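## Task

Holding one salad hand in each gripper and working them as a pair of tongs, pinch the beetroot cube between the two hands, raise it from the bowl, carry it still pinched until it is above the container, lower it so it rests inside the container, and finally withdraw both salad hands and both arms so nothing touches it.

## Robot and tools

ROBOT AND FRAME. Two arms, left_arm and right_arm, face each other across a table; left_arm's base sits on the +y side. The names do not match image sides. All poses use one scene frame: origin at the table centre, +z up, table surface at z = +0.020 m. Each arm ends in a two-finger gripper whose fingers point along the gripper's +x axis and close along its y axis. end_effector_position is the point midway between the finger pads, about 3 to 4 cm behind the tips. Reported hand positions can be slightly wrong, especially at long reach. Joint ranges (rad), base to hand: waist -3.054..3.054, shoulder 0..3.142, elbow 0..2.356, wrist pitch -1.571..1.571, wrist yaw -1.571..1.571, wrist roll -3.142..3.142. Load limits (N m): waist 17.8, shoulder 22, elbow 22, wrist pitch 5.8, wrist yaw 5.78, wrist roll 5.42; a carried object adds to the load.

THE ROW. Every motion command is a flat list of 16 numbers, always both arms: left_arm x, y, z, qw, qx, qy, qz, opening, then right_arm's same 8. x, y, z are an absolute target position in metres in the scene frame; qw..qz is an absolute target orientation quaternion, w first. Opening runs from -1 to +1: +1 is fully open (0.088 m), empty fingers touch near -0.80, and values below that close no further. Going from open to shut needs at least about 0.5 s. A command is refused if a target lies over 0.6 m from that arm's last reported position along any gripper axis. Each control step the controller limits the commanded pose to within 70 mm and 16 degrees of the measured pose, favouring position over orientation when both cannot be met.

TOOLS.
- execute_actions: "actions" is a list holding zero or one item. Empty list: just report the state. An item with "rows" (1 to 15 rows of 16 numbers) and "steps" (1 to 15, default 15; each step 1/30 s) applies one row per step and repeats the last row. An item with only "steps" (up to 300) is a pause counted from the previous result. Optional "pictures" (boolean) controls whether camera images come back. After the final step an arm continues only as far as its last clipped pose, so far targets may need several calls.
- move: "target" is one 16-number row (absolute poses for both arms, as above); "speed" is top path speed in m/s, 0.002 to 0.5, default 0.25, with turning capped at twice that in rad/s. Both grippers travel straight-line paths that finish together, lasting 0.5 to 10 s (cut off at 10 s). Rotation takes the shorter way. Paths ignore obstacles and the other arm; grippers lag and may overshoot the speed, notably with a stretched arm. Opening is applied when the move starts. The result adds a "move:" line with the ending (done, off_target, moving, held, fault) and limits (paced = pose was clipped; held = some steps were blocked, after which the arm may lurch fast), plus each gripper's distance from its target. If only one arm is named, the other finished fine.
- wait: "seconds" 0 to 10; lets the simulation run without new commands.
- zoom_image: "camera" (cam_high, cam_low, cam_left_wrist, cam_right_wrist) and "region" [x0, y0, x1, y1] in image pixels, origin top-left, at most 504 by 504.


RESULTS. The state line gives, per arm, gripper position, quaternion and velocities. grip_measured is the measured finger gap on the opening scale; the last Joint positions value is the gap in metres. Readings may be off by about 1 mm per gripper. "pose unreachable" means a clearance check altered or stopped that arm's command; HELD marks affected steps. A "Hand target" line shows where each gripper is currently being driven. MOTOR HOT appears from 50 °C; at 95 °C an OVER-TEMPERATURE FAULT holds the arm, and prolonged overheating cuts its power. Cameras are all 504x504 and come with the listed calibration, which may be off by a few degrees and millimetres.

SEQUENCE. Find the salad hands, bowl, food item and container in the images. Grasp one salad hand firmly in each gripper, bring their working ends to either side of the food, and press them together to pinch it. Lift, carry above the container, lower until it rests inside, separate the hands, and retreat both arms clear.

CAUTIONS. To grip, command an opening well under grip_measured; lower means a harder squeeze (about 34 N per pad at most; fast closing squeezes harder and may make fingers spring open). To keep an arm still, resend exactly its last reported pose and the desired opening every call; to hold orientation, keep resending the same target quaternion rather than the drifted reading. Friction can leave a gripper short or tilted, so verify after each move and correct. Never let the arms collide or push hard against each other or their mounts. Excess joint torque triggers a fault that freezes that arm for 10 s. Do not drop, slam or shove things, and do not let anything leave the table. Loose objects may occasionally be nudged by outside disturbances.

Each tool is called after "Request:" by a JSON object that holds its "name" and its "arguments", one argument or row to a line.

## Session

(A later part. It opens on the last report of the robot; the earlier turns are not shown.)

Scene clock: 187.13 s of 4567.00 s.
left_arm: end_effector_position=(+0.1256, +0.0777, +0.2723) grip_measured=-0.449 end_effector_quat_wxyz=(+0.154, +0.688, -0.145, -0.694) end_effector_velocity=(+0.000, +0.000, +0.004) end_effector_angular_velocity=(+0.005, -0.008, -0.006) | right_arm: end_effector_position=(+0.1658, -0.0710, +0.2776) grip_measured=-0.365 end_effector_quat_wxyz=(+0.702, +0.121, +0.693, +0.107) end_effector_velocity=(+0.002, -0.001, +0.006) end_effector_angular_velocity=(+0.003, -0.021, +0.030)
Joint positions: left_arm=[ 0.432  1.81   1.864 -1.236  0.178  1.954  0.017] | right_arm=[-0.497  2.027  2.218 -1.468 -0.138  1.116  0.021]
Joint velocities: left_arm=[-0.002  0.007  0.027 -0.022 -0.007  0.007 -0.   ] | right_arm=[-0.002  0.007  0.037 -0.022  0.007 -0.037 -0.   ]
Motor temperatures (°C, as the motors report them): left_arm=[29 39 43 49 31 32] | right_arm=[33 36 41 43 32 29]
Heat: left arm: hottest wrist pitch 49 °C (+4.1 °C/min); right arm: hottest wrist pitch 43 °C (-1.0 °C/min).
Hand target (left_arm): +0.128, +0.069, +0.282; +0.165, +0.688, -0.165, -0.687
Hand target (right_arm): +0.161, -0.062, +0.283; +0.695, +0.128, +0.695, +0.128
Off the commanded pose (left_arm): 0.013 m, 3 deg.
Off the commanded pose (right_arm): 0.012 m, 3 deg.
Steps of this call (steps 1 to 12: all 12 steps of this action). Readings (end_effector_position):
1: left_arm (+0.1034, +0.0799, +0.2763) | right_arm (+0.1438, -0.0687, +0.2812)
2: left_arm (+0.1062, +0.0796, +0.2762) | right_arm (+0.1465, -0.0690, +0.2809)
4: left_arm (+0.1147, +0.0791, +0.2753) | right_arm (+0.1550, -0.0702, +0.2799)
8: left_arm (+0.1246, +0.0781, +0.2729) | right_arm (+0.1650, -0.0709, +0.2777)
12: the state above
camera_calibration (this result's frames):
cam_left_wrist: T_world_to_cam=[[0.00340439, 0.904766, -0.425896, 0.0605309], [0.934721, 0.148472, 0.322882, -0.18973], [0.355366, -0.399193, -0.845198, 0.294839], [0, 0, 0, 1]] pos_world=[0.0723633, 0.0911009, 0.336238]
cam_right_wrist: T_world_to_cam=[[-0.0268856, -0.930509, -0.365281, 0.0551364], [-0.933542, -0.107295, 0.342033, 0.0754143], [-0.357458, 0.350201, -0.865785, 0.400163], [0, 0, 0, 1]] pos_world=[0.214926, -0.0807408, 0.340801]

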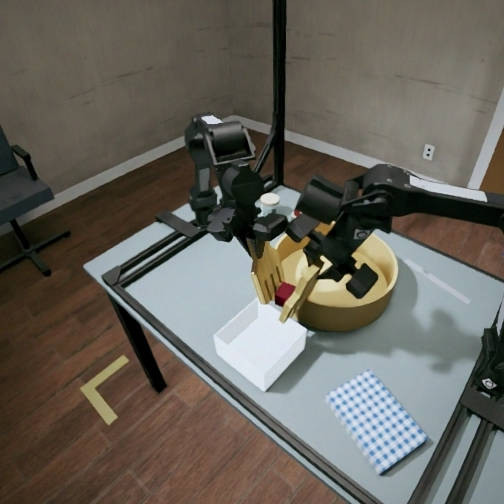

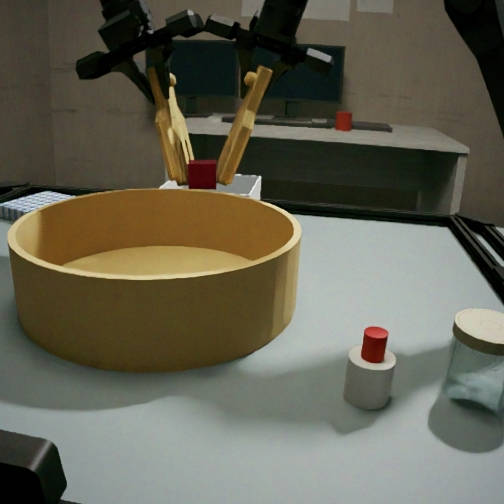

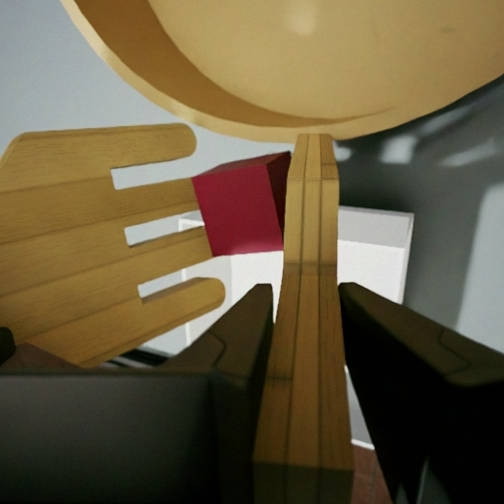

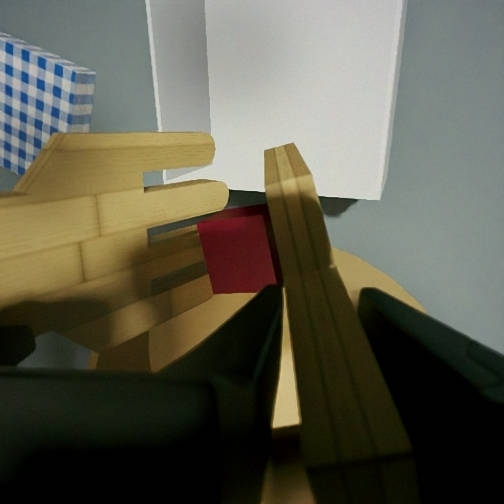

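Request:
{"name": "execute_actions", "arguments": {
  "actions": [
    {"rows":[[0.148,0.066,0.277,0.165,0.687,-0.165,-0.687,-1,0.181,-0.068,0.277,0.692,0.145,0.692,0.145,-1]],"steps":9}
  ],
  "pictures": false
}}

Request:
{"name": "execute_actions", "arguments": {
  "actions": [
    {"rows":[[0.168,0.063,0.272,0.165,0.687,-0.165,-0.687,-1,0.201,-0.071,0.272,0.692,0.145,0.692,0.145,-1]],"steps":9}
  ],
  "pictures": false
}}

Request:
{"name": "execute_actions", "arguments": {
  "actions": [
    {"rows":[[0.188,0.061,0.267,0.165,0.687,-0.165,-0.687,-1,0.221,-0.073,0.267,0.692,0.145,0.692,0.145,-1]],"steps":9}
  ],
  "pictures": false
}}

Request:
{"name": "execute_actions", "arguments": {
  "actions": [
    {"rows":[[0.208,0.06,0.262,0.165,0.687,-0.165,-0.687,-1,0.241,-0.074,0.262,0.692,0.145,0.692,0.145,-1]],"steps":12}
  ]
}}

Scene clock: 188.13 s of 4567.00 s.
left_arm: end_effector_position=(+0.1465, +0.0758, +0.2648) grip_measured=-0.449 end_effector_quat_wxyz=(+0.153, +0.689, -0.140, -0.695) end_effector_velocity=(-0.001, -0.008, -0.002) end_effector_angular_velocity=(-0.009, +0.025, -0.031) | right_arm: end_effector_position=(+0.1878, -0.0750, +0.2657) grip_measured=-0.366 end_effector_quat_wxyz=(+0.698, +0.132, +0.695, +0.114) end_effector_velocity=(+0.003, -0.011, -0.011) end_effector_angular_velocity=(-0.004, +0.014, +0.014)
Joint positions: left_arm=[ 0.481  1.858  1.897 -1.238  0.193  1.996  0.017] | right_arm=[-0.558  2.019  2.148 -1.395 -0.175  1.065  0.021]
Joint velocities: left_arm=[ 0.002  0.032  0.032 -0.007  0.037  0.022 -0.   ] | right_arm=[-0.027 -0.046 -0.115  0.051 -0.022 -0.037 -0.   ]
Motor temperatures (°C, as the motors report them): left_arm=[29 39 43 49 31 32] | right_arm=[33 36 41 43 32 29]
Heat: left arm: hottest wrist pitch 49 °C (+2.0 °C/min); right arm: hottest wrist pitch 43 °C (-1.0 °C/min).
Hand target (left_arm): +0.148, +0.067, +0.277; +0.165, +0.688, -0.166, -0.687
Hand target (right_arm): +0.181, -0.068, +0.277; +0.692, +0.144, +0.693, +0.144
Off the commanded pose (left_arm): 0.016 m, 3 deg.
Off the commanded pose (right_arm): 0.015 m, 4 deg.
Steps of this call (steps 1 to 21: nothing new was sent; steps 22 to 30: all 9 steps of this action). Readings (end_effector_position):
22: left_arm (+0.1262, +0.0777, +0.2719) | right_arm (+0.1666, -0.0708, +0.2764)
23: left_arm (+0.1288, +0.0777, +0.2715) | right_arm (+0.1694, -0.0714, +0.2751)
25: left_arm (+0.1370, +0.0774, +0.2691) | right_arm (+0.1779, -0.0729, +0.2722)
29: left_arm (+0.1464, +0.0761, +0.2648) | right_arm (+0.1876, -0.0747, +0.2662)
30: the state above

Scene clock: 188.43 s of 4567.00 s.
left_arm: end_effector_position=(+0.1663, +0.0725, +0.2608) grip_measured=-0.449 end_effector_quat_wxyz=(+0.154, +0.689, -0.141, -0.694) end_effector_velocity=(+0.013, -0.005, -0.019) end_effector_angular_velocity=(+0.052, +0.007, -0.014) | right_arm: end_effector_position=(+0.2047, -0.0814, +0.2679) grip_measured=-0.367 end_effector_quat_wxyz=(+0.699, +0.140, +0.691, +0.123) end_effector_velocity=(+0.002, -0.001, +0.007) end_effector_angular_velocity=(+0.029, +0.008, +0.029)
Joint positions: left_arm=[ 0.524  1.905  1.944 -1.241  0.209  2.036  0.017] | right_arm=[-0.606  2.018  2.15  -1.381 -0.197  1.022  0.021]
Joint velocities: left_arm=[ 0.017  0.076  0.042 -0.022 -0.007  0.037 -0.   ] | right_arm=[-0.017 -0.002  0.017 -0.007 -0.037 -0.037  0.   ]
Motor temperatures (°C, as the motors report them): left_arm=[29 39 43 49 31 32] | right_arm=[33 36 41 43 33 29]
Heat: left arm: hottest wrist pitch 49 °C (+2.0 °C/min); right arm: hottest wrist pitch 43 °C (-1.0 °C/min).
Hand target (left_arm): +0.168, +0.063, +0.272; +0.165, +0.688, -0.165, -0.687
Hand target (right_arm): +0.201, -0.071, +0.272; +0.692, +0.145, +0.692, +0.145
Off the commanded pose (left_arm): 0.015 m, 3 deg.
Off the commanded pose (right_arm): 0.012 m, 3 deg.
Steps of this call (steps 1 to 9: all 9 steps of this action). Readings (end_effector_position):
1: left_arm (+0.1470, +0.0753, +0.2643) | right_arm (+0.1882, -0.0754, +0.2656)
2: left_arm (+0.1493, +0.0748, +0.2645) | right_arm (+0.1904, -0.0765, +0.2657)
4: left_arm (+0.1566, +0.0740, +0.2641) | right_arm (+0.1970, -0.0790, +0.2661)
8: left_arm (+0.1657, +0.0729, +0.2612) | right_arm (+0.2045, -0.0813, +0.2676)
9: the state above

Scene clock: 188.73 s of 4567.00 s.
left_arm: end_effector_position=(+0.1871, +0.0708, +0.2550) grip_measured=-0.449 end_effector_quat_wxyz=(+0.155, +0.689, -0.140, -0.694) end_effector_velocity=(+0.012, -0.007, -0.021) end_effector_angular_velocity=(+0.051, +0.004, -0.032) | right_arm: end_effector_position=(+0.2251, -0.0832, +0.2630) grip_measured=-0.367 end_effector_quat_wxyz=(+0.699, +0.142, +0.690, +0.125) end_effector_velocity=(+0.010, +0.006, -0.012) end_effector_angular_velocity=(-0.006, +0.011, +0.037)
Joint positions: left_arm=[ 0.568  1.958  1.994 -1.249  0.223  2.076  0.017] | right_arm=[-0.65   2.061  2.192 -1.385 -0.211  0.978  0.021]
Joint velocities: left_arm=[ 0.012  0.085  0.051 -0.022 -0.007  0.051 -0.   ] | right_arm=[-0.017  0.061  0.046 -0.007 -0.022 -0.051 -0.   ]
Motor temperatures (°C, as the motors report them): left_arm=[29 39 44 49 31 32] | right_arm=[33 36 41 43 33 29]
Heat: left arm: hottest wrist pitch 49 °C (+2.0 °C/min); right arm: hottest wrist pitch 43 °C (-1.0 °C/min).
Hand target (left_arm): +0.188, +0.062, +0.267; +0.165, +0.688, -0.165, -0.687
Hand target (right_arm): +0.221, -0.073, +0.267; +0.692, +0.145, +0.692, +0.145
Off the commanded pose (left_arm): 0.016 m, 3 deg.
Off the commanded pose (right_arm): 0.012 m, 2 deg.
Steps of this call (steps 1 to 9: all 9 steps of this action). Readings (end_effector_position):
1: left_arm (+0.1672, +0.0723, +0.2596) | right_arm (+0.2054, -0.0810, +0.2678)
2: left_arm (+0.1698, +0.0720, +0.2595) | right_arm (+0.2081, -0.0814, +0.2679)
4: left_arm (+0.1775, +0.0719, +0.2587) | right_arm (+0.2156, -0.0826, +0.2670)
8: left_arm (+0.1864, +0.0709, +0.2557) | right_arm (+0.2245, -0.0834, +0.2637)
9: the state above

Scene clock: 189.13 s of 4567.00 s.
left_arm: end_effector_position=(+0.2076, +0.0696, +0.2497) grip_measured=-0.449 end_effector_quat_wxyz=(+0.154, +0.688, -0.139, -0.695) end_effector_velocity=(-0.003, +0.004, +0.004) end_effector_angular_velocity=(+0.022, -0.008, -0.033) | right_arm: end_effector_position=(+0.2453, -0.0843, +0.2584) grip_measured=-0.367 end_effector_quat_wxyz=(+0.699, +0.141, +0.690, +0.126) end_effector_velocity=(+0.000, +0.000, +0.004) end_effector_angular_velocity=(-0.002, -0.004, +0.034)
Joint positions: left_arm=[ 0.61   2.014  2.055 -1.265  0.24   2.117  0.017] | right_arm=[-0.691  2.12   2.266 -1.408 -0.225  0.937  0.021]
Joint velocities: left_arm=[-0.002  0.007  0.037 -0.051 -0.007  0.037  0.   ] | right_arm=[-0.002  0.022  0.051 -0.037 -0.007 -0.037 -0.   ]
Motor temperatures (°C, as the motors report them): left_arm=[29 39 44 49 31 32] | right_arm=[33 36 41 43 33 29]
Heat: left arm: hottest wrist pitch 49 °C (+1.0 °C/min); right arm: hottest wrist pitch 43 °C (-2.0 °C/min).
Hand target (left_arm): +0.208, +0.060, +0.262; +0.165, +0.688, -0.165, -0.687
Hand target (right_arm): +0.241, -0.074, +0.262; +0.692, +0.145, +0.692, +0.145
Off the commanded pose (left_arm): 0.016 m, 3 deg.
Off the commanded pose (right_arm): 0.012 m, 2 deg.
Steps of this call (steps 1 to 12: all 12 steps of this action). Readings (end_effector_position):
1: left_arm (+0.1876, +0.0704, +0.2541) | right_arm (+0.2258, -0.0828, +0.2623)
2: left_arm (+0.1903, +0.0702, +0.2538) | right_arm (+0.2284, -0.0830, +0.2622)
4: left_arm (+0.1981, +0.0702, +0.2526) | right_arm (+0.2360, -0.0837, +0.2611)
8: left_arm (+0.2072, +0.0701, +0.2500) | right_arm (+0.2447, -0.0842, +0.2586)
12: the state above
camera_calibration (this result's frames):
cam_left_wrist: T_world_to_cam=[[-0.00532894, 0.907646, -0.419702, 0.0580059], [0.93493, 0.153433, 0.319943, -0.257533], [0.354792, -0.390687, -0.849404, 0.243997], [0, 0, 0, 1]] pos_world=[0.154517, 0.0821918, 0.313993]
cam_right_wrist: T_world_to_cam=[[-0.0279843, -0.908753, -0.416394, 0.0531796], [-0.933876, -0.124794, 0.335116, 0.155121], [-0.356501, 0.398238, -0.84517, 0.415119], [0, 0, 0, 1]] pos_world=[0.294343, -0.0976308, 0.321006]

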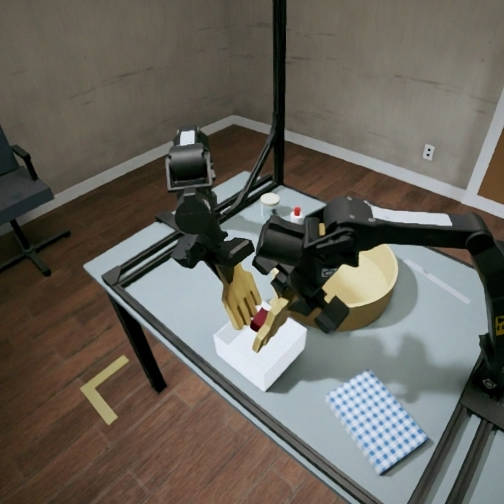

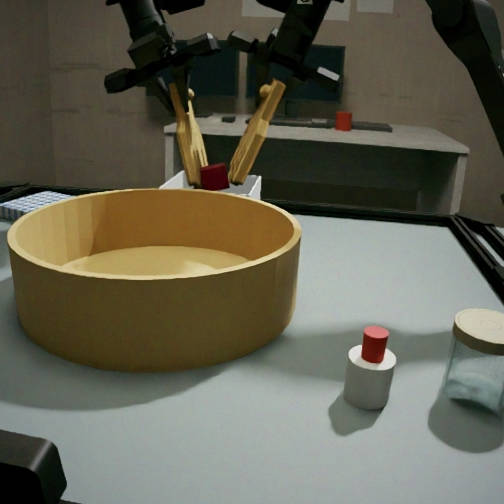

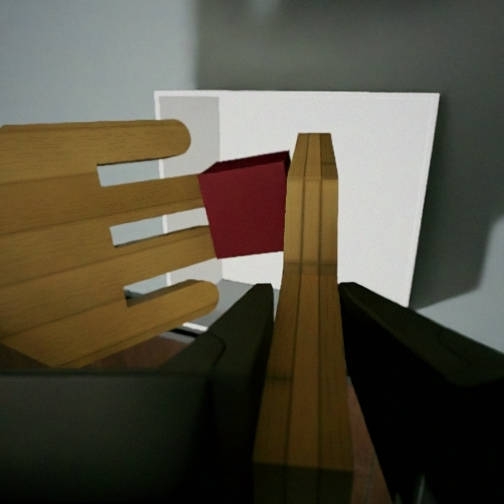

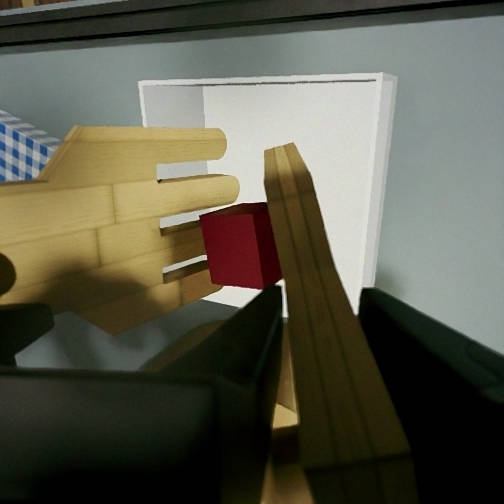

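Lower.

Request:
{"name": "execute_actions", "arguments": {
  "actions": [
    {"rows":[[0.214,0.064,0.24,0.165,0.687,-0.165,-0.687,-1,0.247,-0.07,0.24,0.692,0.145,0.692,0.145,-1]],"steps":10}
  ],
  "pictures": false
}}

Request:
{"name": "execute_actions", "arguments": {
  "actions": [
    {"rows":[[0.216,0.064,0.222,0.165,0.687,-0.165,-0.687,-1,0.249,-0.07,0.222,0.692,0.145,0.692,0.145,-1]],"steps":10}
  ],
  "pictures": false
}}

Request:
{"name": "execute_actions", "arguments": {
  "actions": [
    {"rows":[[0.216,0.064,0.205,0.165,0.687,-0.165,-0.687,-1,0.249,-0.07,0.205,0.692,0.145,0.692,0.145,-1]],"steps":10}
  ],
  "pictures": false
}}

Request:
{"name": "execute_actions", "arguments": {
  "actions": [
    {"rows":[[0.216,0.064,0.192,0.165,0.687,-0.165,-0.687,-1,0.249,-0.07,0.19,0.692,0.145,0.692,0.145,-1]],"steps":15}
  ]
}}

Scene clock: 190.40 s of 4567.00 s.
left_arm: end_effector_position=(+0.2155, +0.0708, +0.2290) grip_measured=-0.449 end_effector_quat_wxyz=(+0.153, +0.687, -0.139, -0.696) end_effector_velocity=(+0.005, +0.000, -0.020) end_effector_angular_velocity=(+0.018, -0.004, +0.030) | right_arm: end_effector_position=(+0.2530, -0.0808, +0.2376) grip_measured=-0.368 end_effector_quat_wxyz=(+0.698, +0.140, +0.692, +0.123) end_effector_velocity=(-0.002, -0.002, -0.012) end_effector_angular_velocity=(-0.020, +0.023, +0.007)
Joint positions: left_arm=[ 0.628  2.013  1.97  -1.189  0.247  2.136  0.017] | right_arm=[-0.7    2.13   2.196 -1.336 -0.228  0.929  0.021]
Joint velocities: left_arm=[ 0.002  0.002 -0.071  0.066 -0.022 -0.022 -0.   ] | right_arm=[-0.002  0.002 -0.037  0.007 -0.007 -0.007 -0.   ]
Motor temperatures (°C, as the motors report them): left_arm=[29 39 44 49 31 32] | right_arm=[33 36 41 43 33 29]
Heat: left arm: hottest wrist pitch 49 °C (+1.0 °C/min); right arm: hottest wrist pitch 43 °C (-2.0 °C/min).
Hand target (left_arm): +0.214, +0.064, +0.240; +0.165, +0.688, -0.165, -0.688
Hand target (right_arm): +0.247, -0.070, +0.240; +0.692, +0.145, +0.692, +0.145
Off the commanded pose (left_arm): 0.013 m, 3 deg.
Off the commanded pose (right_arm): 0.013 m, 3 deg.
Steps of this call (steps 1 to 28: nothing new was sent; steps 29 to 38: all 10 steps of this action). Readings (end_effector_position):
29: left_arm (+0.2083, +0.0695, +0.2475) | right_arm (+0.2461, -0.0842, +0.2565)
30: left_arm (+0.2095, +0.0698, +0.2451) | right_arm (+0.2473, -0.0838, +0.2535)
32: left_arm (+0.2134, +0.0704, +0.2389) | right_arm (+0.2512, -0.0826, +0.2482)
36: left_arm (+0.2154, +0.0710, +0.2302) | right_arm (+0.2531, -0.0808, +0.2387)
38: the state above

Scene clock: 190.73 s of 4567.00 s.
left_arm: end_effector_position=(+0.2171, +0.0709, +0.2092) grip_measured=-0.449 end_effector_quat_wxyz=(+0.153, +0.685, -0.139, -0.699) end_effector_velocity=(+0.002, -0.003, -0.016) end_effector_angular_velocity=(-0.006, -0.010, +0.007) | right_arm: end_effector_position=(+0.2551, -0.0792, +0.2162) grip_measured=-0.368 end_effector_quat_wxyz=(+0.696, +0.138, +0.694, +0.122) end_effector_velocity=(+0.000, -0.003, -0.012) end_effector_angular_velocity=(-0.021, +0.001, +0.016)
Joint positions: left_arm=[ 0.633  2.007  1.882 -1.113  0.253  2.141  0.017] | right_arm=[-0.702  2.122  2.097 -1.254 -0.23   0.925  0.021]
Joint velocities: left_arm=[-0.002 -0.002 -0.071  0.081 -0.007 -0.007 -0.   ] | right_arm=[-0.002 -0.002 -0.046  0.022  0.007 -0.022 -0.   ]
Motor temperatures (°C, as the motors report them): left_arm=[29 40 44 49 31 32] | right_arm=[33 36 41 43 33 29]
Heat: left arm: hottest wrist pitch 49 °C (+1.0 °C/min); right arm: hottest wrist pitch 43 °C (-2.0 °C/min).
Hand target (left_arm): +0.216, +0.064, +0.222; +0.164, +0.687, -0.165, -0.688
Hand target (right_arm): +0.249, -0.070, +0.222; +0.692, +0.144, +0.692, +0.145
Off the commanded pose (left_arm): 0.015 m, 4 deg.
Off the commanded pose (right_arm): 0.013 m, 3 deg.
Steps of this call (steps 1 to 10: all 10 steps of this action). Readings (end_effector_position):
1: left_arm (+0.2159, +0.0708, +0.2260) | right_arm (+0.2535, -0.0809, +0.2346)
2: left_arm (+0.2164, +0.0710, +0.2235) | right_arm (+0.2541, -0.0807, +0.2319)
4: left_arm (+0.2178, +0.0711, +0.2172) | right_arm (+0.2555, -0.0796, +0.2256)
8: left_arm (+0.2170, +0.0710, +0.2103) | right_arm (+0.2551, -0.0792, +0.2173)
10: the state above

Scene clock: 191.07 s of 4567.00 s.
left_arm: end_effector_position=(+0.2178, +0.0730, +0.1917) grip_measured=-0.449 end_effector_quat_wxyz=(+0.152, +0.686, -0.135, -0.698) end_effector_velocity=(-0.003, +0.008, -0.007) end_effector_angular_velocity=(+0.014, +0.005, +0.012) | right_arm: end_effector_position=(+0.2557, -0.0769, +0.2019) grip_measured=-0.369 end_effector_quat_wxyz=(+0.695, +0.144, +0.693, +0.127) end_effector_velocity=(-0.001, -0.004, -0.000) end_effector_angular_velocity=(+0.021, -0.012, +0.002)
Joint positions: left_arm=[ 0.636  1.999  1.803 -1.046  0.248  2.141  0.017] | right_arm=[-0.703  2.107  2.011 -1.171 -0.241  0.93   0.021]
Joint velocities: left_arm=[ 0.002 -0.027 -0.061  0.022 -0.007 -0.007  0.   ] | right_arm=[-0.007 -0.042 -0.071  0.051 -0.007 -0.007 -0.001]
Motor temperatures (°C, as the motors report them): left_arm=[29 40 44 49 31 32] | right_arm=[33 36 41 43 33 29]
Heat: left arm: hottest wrist pitch 49 °C (+1.0 °C/min); right arm: hottest wrist pitch 43 °C (-2.0 °C/min).
Hand target (left_arm): +0.216, +0.064, +0.205; +0.164, +0.687, -0.165, -0.688
Hand target (right_arm): +0.249, -0.070, +0.205; +0.692, +0.145, +0.692, +0.145
Off the commanded pose (left_arm): 0.016 m, 4 deg.
Off the commanded pose (right_arm): 0.010 m, 2 deg.
Steps of this call (steps 1 to 10: all 10 steps of this action). Readings (end_effector_position):
1: left_arm (+0.2174, +0.0711, +0.2063) | right_arm (+0.2555, -0.0792, +0.2139)
2: left_arm (+0.2178, +0.0712, +0.2034) | right_arm (+0.2558, -0.0792, +0.2115)
4: left_arm (+0.2183, +0.0718, +0.1976) | right_arm (+0.2561, -0.0778, +0.2068)
8: left_arm (+0.2178, +0.0728, +0.1917) | right_arm (+0.2558, -0.0768, +0.2019)
10: the state above

Scene clock: 191.57 s of 4567.00 s.
left_arm: end_effector_position=(+0.2167, +0.0757, +0.1881) grip_measured=-0.448 end_effector_quat_wxyz=(+0.156, +0.689, -0.140, -0.694) end_effector_velocity=(-0.001, +0.005, -0.003) end_effector_angular_velocity=(+0.018, +0.008, +0.012) | right_arm: end_effector_position=(+0.2550, -0.0784, +0.1984) grip_measured=-0.366 end_effector_quat_wxyz=(+0.697, +0.153, +0.688, +0.132) end_effector_velocity=(+0.002, -0.001, +0.002) end_effector_angular_velocity=(+0.017, -0.009, +0.002)
Joint positions: left_arm=[ 0.637  1.973  1.747 -1.001  0.248  2.141  0.017] | right_arm=[-0.705  2.074  1.941 -1.11  -0.244  0.936  0.021]
Joint velocities: left_arm=[ 0.002 -0.007 -0.017 -0.007 -0.007 -0.007 -0.   ] | right_arm=[-0.007 -0.012 -0.017  0.022 -0.007 -0.007  0.   ]
Motor temperatures (°C, as the motors report them): left_arm=[29 40 44 50 31 32] | right_arm=[33 36 41 43 33 29]
Heat: left arm: hottest wrist pitch 50 °C (+2.0 °C/min); right arm: hottest wrist pitch 43 °C (-2.0 °C/min). Fold the left arm in close to its base before you think long.
Hand target (left_arm): +0.216, +0.064, +0.192; +0.165, +0.688, -0.165, -0.688
Hand target (right_arm): +0.249, -0.070, +0.190; +0.692, +0.145, +0.692, +0.145
Off the commanded pose (left_arm): 0.012 m, 3 deg.
Off the commanded pose (right_arm): 0.013 m, 2 deg.
MOTOR HOT: a motor of the left arm reached 50 °C. Now the hottest motor of the left arm, joint 4 (wrist pitch), reports 50 °C. The temperature limit of the motors' drives, at which the controller stops that arm, is 95 °C. To cool a motor, set the load down, stop pushing, or move to a pose that needs little force.
Steps of this call (steps 1 to 15: all 15 steps of this action). Readings (end_effector_position):
1: left_arm (+0.2177, +0.0735, +0.1903) | right_arm (+0.2555, -0.0772, +0.2004)
2: left_arm (+0.2175, +0.0740, +0.1898) | right_arm (+0.2553, -0.0776, +0.1998)
4: left_arm (+0.2172, +0.0747, +0.1892) | right_arm (+0.2550, -0.0782, +0.1994)
8: left_arm (+0.2169, +0.0754, +0.1884) | right_arm (+0.2549, -0.0784, +0.1988)
15: the state above
camera_calibration (this result's frames):
cam_left_wrist: T_world_to_cam=[[-0.00655004, 0.906429, -0.422307, 0.0275276], [0.933914, 0.1565, 0.321421, -0.247524], [0.357437, -0.392293, -0.847552, 0.190081], [0, 0, 0, 1]] pos_world=[0.163404, 0.0883531, 0.252288]
cam_right_wrist: T_world_to_cam=[[-0.0348012, -0.897362, -0.439922, 0.0411576], [-0.93462, -0.126672, 0.332325, 0.185652], [-0.353941, 0.422725, -0.834284, 0.364665], [0, 0, 0, 1]] pos_world=[0.304017, -0.0937028, 0.260643]

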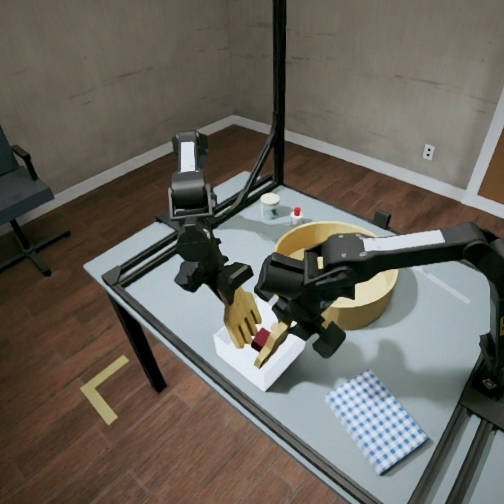

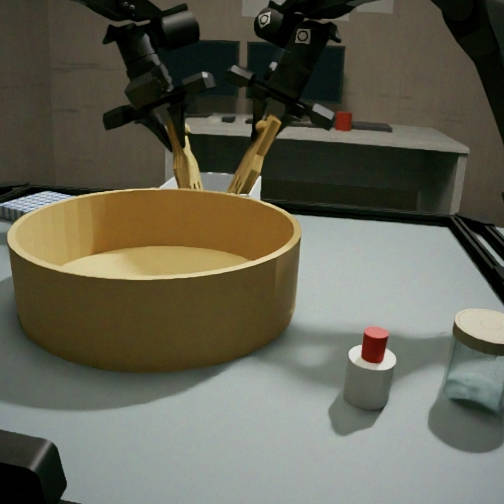

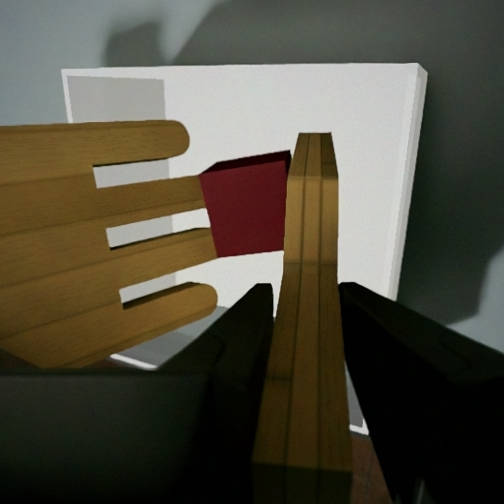

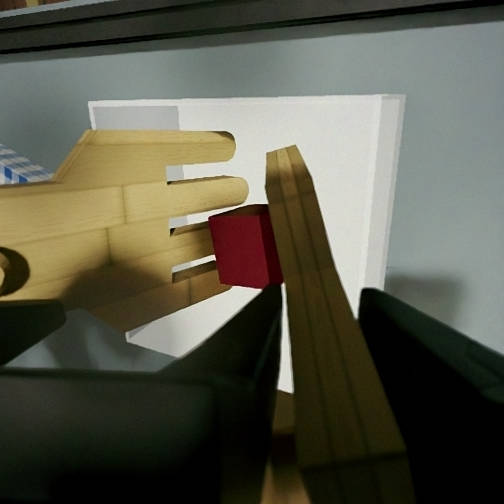

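Request:
{"name": "move", "arguments": {
  "target": [0.216,0.088,0.2,0.147,0.692,-0.147,-0.692,-1,0.252,-0.088,0.207,0.695,0.128,0.695,0.128,-1],
  "speed": 0.03
}}

Request:
{"name": "move", "arguments": {
  "target": [0.2,0.125,0.28,0.147,0.692,-0.147,-0.692,-1,0.24,-0.13,0.28,0.695,0.128,0.695,0.128,-1],
  "speed": 0.1
}}

Scene clock: 193.30 s of 4567.00 s.
left_arm: end_effector_position=(+0.2161, +0.0855, +0.1937) grip_measured=-0.462 end_effector_quat_wxyz=(+0.144, +0.690, -0.143, -0.695) end_effector_velocity=(+0.001, +0.003, -0.001) end_effector_angular_velocity=(+0.018, -0.015, -0.002) | right_arm: end_effector_position=(+0.2511, -0.0840, +0.2108) grip_measured=-0.380 end_effector_quat_wxyz=(+0.696, +0.136, +0.692, +0.136) end_effector_velocity=(-0.002, -0.002, +0.000) end_effector_angular_velocity=(-0.009, +0.014, +0.007)
Joint positions: left_arm=[ 0.65   1.952  1.746 -1.037  0.248  2.178  0.016] | right_arm=[-0.706  2.073  1.995 -1.188 -0.242  0.902  0.02 ]
Joint velocities: left_arm=[-0.002 -0.002 -0.002 -0.007 -0.022  0.007 -0.   ] | right_arm=[-0.002  0.002  0.007 -0.022 -0.007 -0.007 -0.   ]
Motor temperatures (°C, as the motors report them): left_arm=[29 40 43 50 31 32] | right_arm=[33 37 41 43 33 29]
Heat: left arm: hottest wrist pitch 50 °C (+3.0 °C/min); right arm: hottest wrist pitch 43 °C (-2.0 °C/min). Fold the left arm in close to its base before you think long.
Hand target (left_arm): +0.216, +0.088, +0.200; +0.147, +0.692, -0.147, -0.692
Hand target (right_arm): +0.252, -0.088, +0.207; +0.695, +0.128, +0.695, +0.129
Off the commanded pose (left_arm): 0.007 m, 1 deg.
Off the commanded pose (right_arm): 0.006 m, 1 deg.
MOTOR HOT: still on. Now the hottest motor of the left arm, joint 4 (wrist pitch), reports 50 °C; a drive's own limit is 95 °C.
move: done
camera_calibration (this result's frames):
cam_left_wrist: T_world_to_cam=[[0.0142996, 0.911986, -0.409973, 0.0136584], [0.935547, 0.132511, 0.327402, -0.249785], [0.352912, -0.388231, -0.851311, 0.200203], [0, 0, 0, 1]] pos_world=[0.162836, 0.0983677, 0.257814]
cam_right_wrist: T_world_to_cam=[[-0.00727689, -0.906342, -0.422483, 0.0300926], [-0.930287, -0.148822, 0.335288, 0.173582], [-0.36676, 0.39547, -0.842075, 0.378518], [0, 0, 0, 1]] pos_world=[0.300525, -0.0965856, 0.273254]

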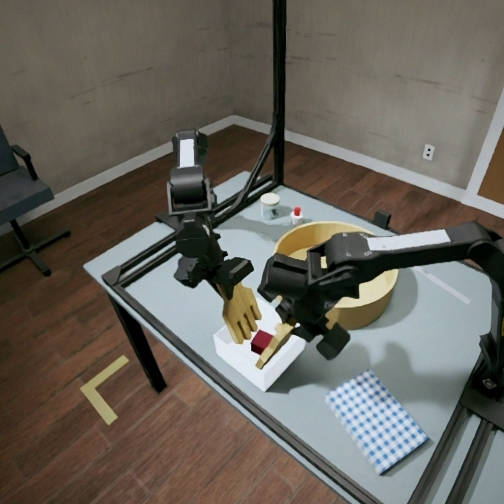

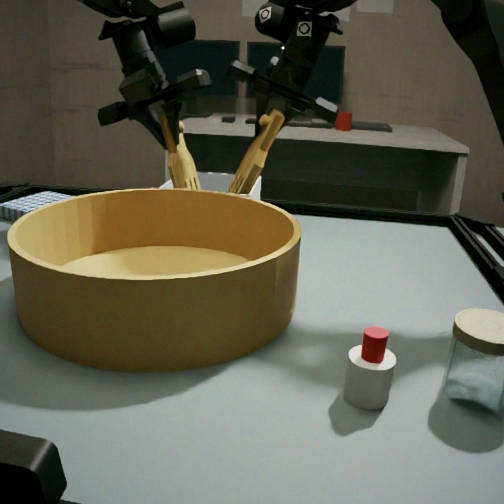

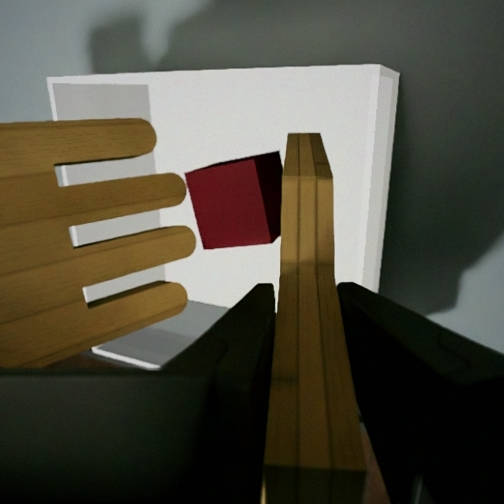

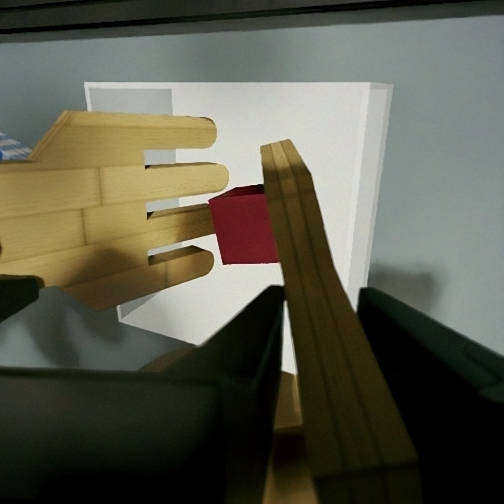

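Scene clock: 194.73 s of 4567.00 s.
left_arm: end_effector_position=(+0.2001, +0.1244, +0.2701) grip_measured=-0.470 end_effector_quat_wxyz=(+0.140, +0.689, -0.137, -0.698) end_effector_velocity=(+0.000, +0.003, +0.006) end_effector_angular_velocity=(+0.003, -0.004, +0.011) | right_arm: end_effector_position=(+0.2399, -0.1285, +0.2721) grip_measured=-0.456 end_effector_quat_wxyz=(+0.692, +0.123, +0.701, +0.121) end_effector_velocity=(-0.002, -0.002, +0.005) end_effector_angular_velocity=(+0.003, +0.009, -0.008)
Joint positions: left_arm=[ 0.678  1.851  1.923 -1.336  0.253  2.205  0.016] | right_arm=[-0.756  2.011  2.17  -1.48  -0.245  0.849  0.017]
Joint velocities: left_arm=[ 0.002 -0.002  0.022 -0.022 -0.007 -0.007 -0.001] | right_arm=[-0.002 -0.002  0.017 -0.022 -0.007  0.007 -0.   ]
Motor temperatures (°C, as the motors report them): left_arm=[29 41 43 49 31 32] | right_arm=[33 37 41 43 33 29]
Heat: left arm: hottest wrist pitch 49 °C (+2.0 °C/min); right arm: hottest wrist pitch 43 °C (-2.0 °C/min). Fold the left arm in close to its base before you think long.
Hand target (left_arm): +0.200, +0.125, +0.280; +0.147, +0.692, -0.147, -0.692
Hand target (right_arm): +0.240, -0.130, +0.280; +0.695, +0.128, +0.696, +0.128
Off the commanded pose (left_arm): 0.010 m, 2 deg.
Off the commanded pose (right_arm): 0.008 m, 1 deg.
MOTOR HOT: still on. Now the hottest motor of the left arm, joint 4 (wrist pitch), reports 49 °C; a drive's own limit is 95 °C.
move: off_target (left_arm)
camera_calibration (this result's frames):
cam_left_wrist: T_world_to_cam=[[0.0106698, 0.917488, -0.39762, 0.00649064], [0.93713, 0.129537, 0.324048, -0.263979], [0.348817, -0.376079, -0.858424, 0.287232], [0, 0, 0, 1]] pos_world=[0.147122, 0.136262, 0.33469]
cam_right_wrist: T_world_to_cam=[[-0.0147972, -0.922369, -0.386028, 0.00544161], [-0.923215, -0.135664, 0.359542, 0.129431], [-0.384, 0.361707, -0.849537, 0.445466], [0, 0, 0, 1]] pos_world=[0.290632, -0.13855, 0.334004]

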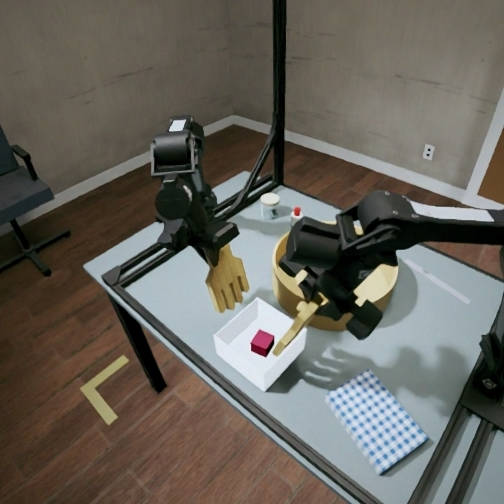

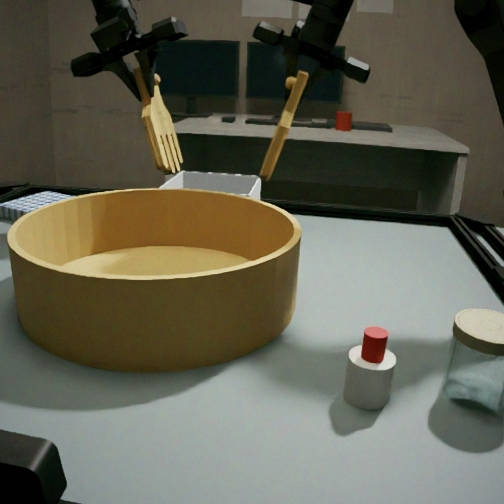

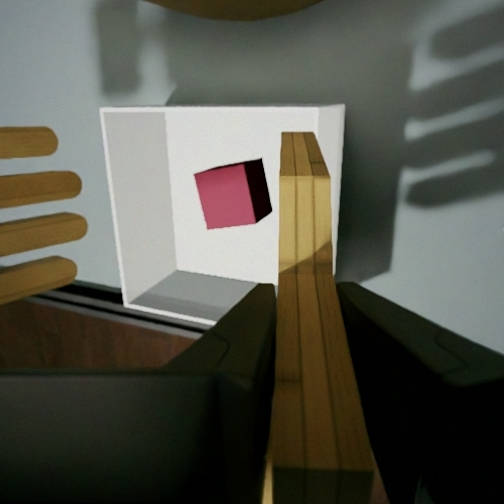

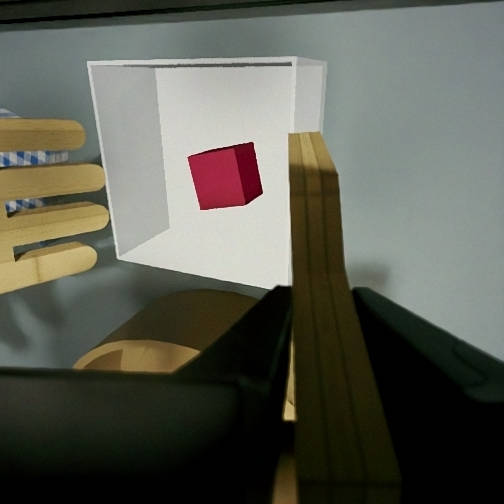

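Request:
{"name": "finished_scene", "arguments": {
  "scene": 1
}}

The scene is finished: the task was done.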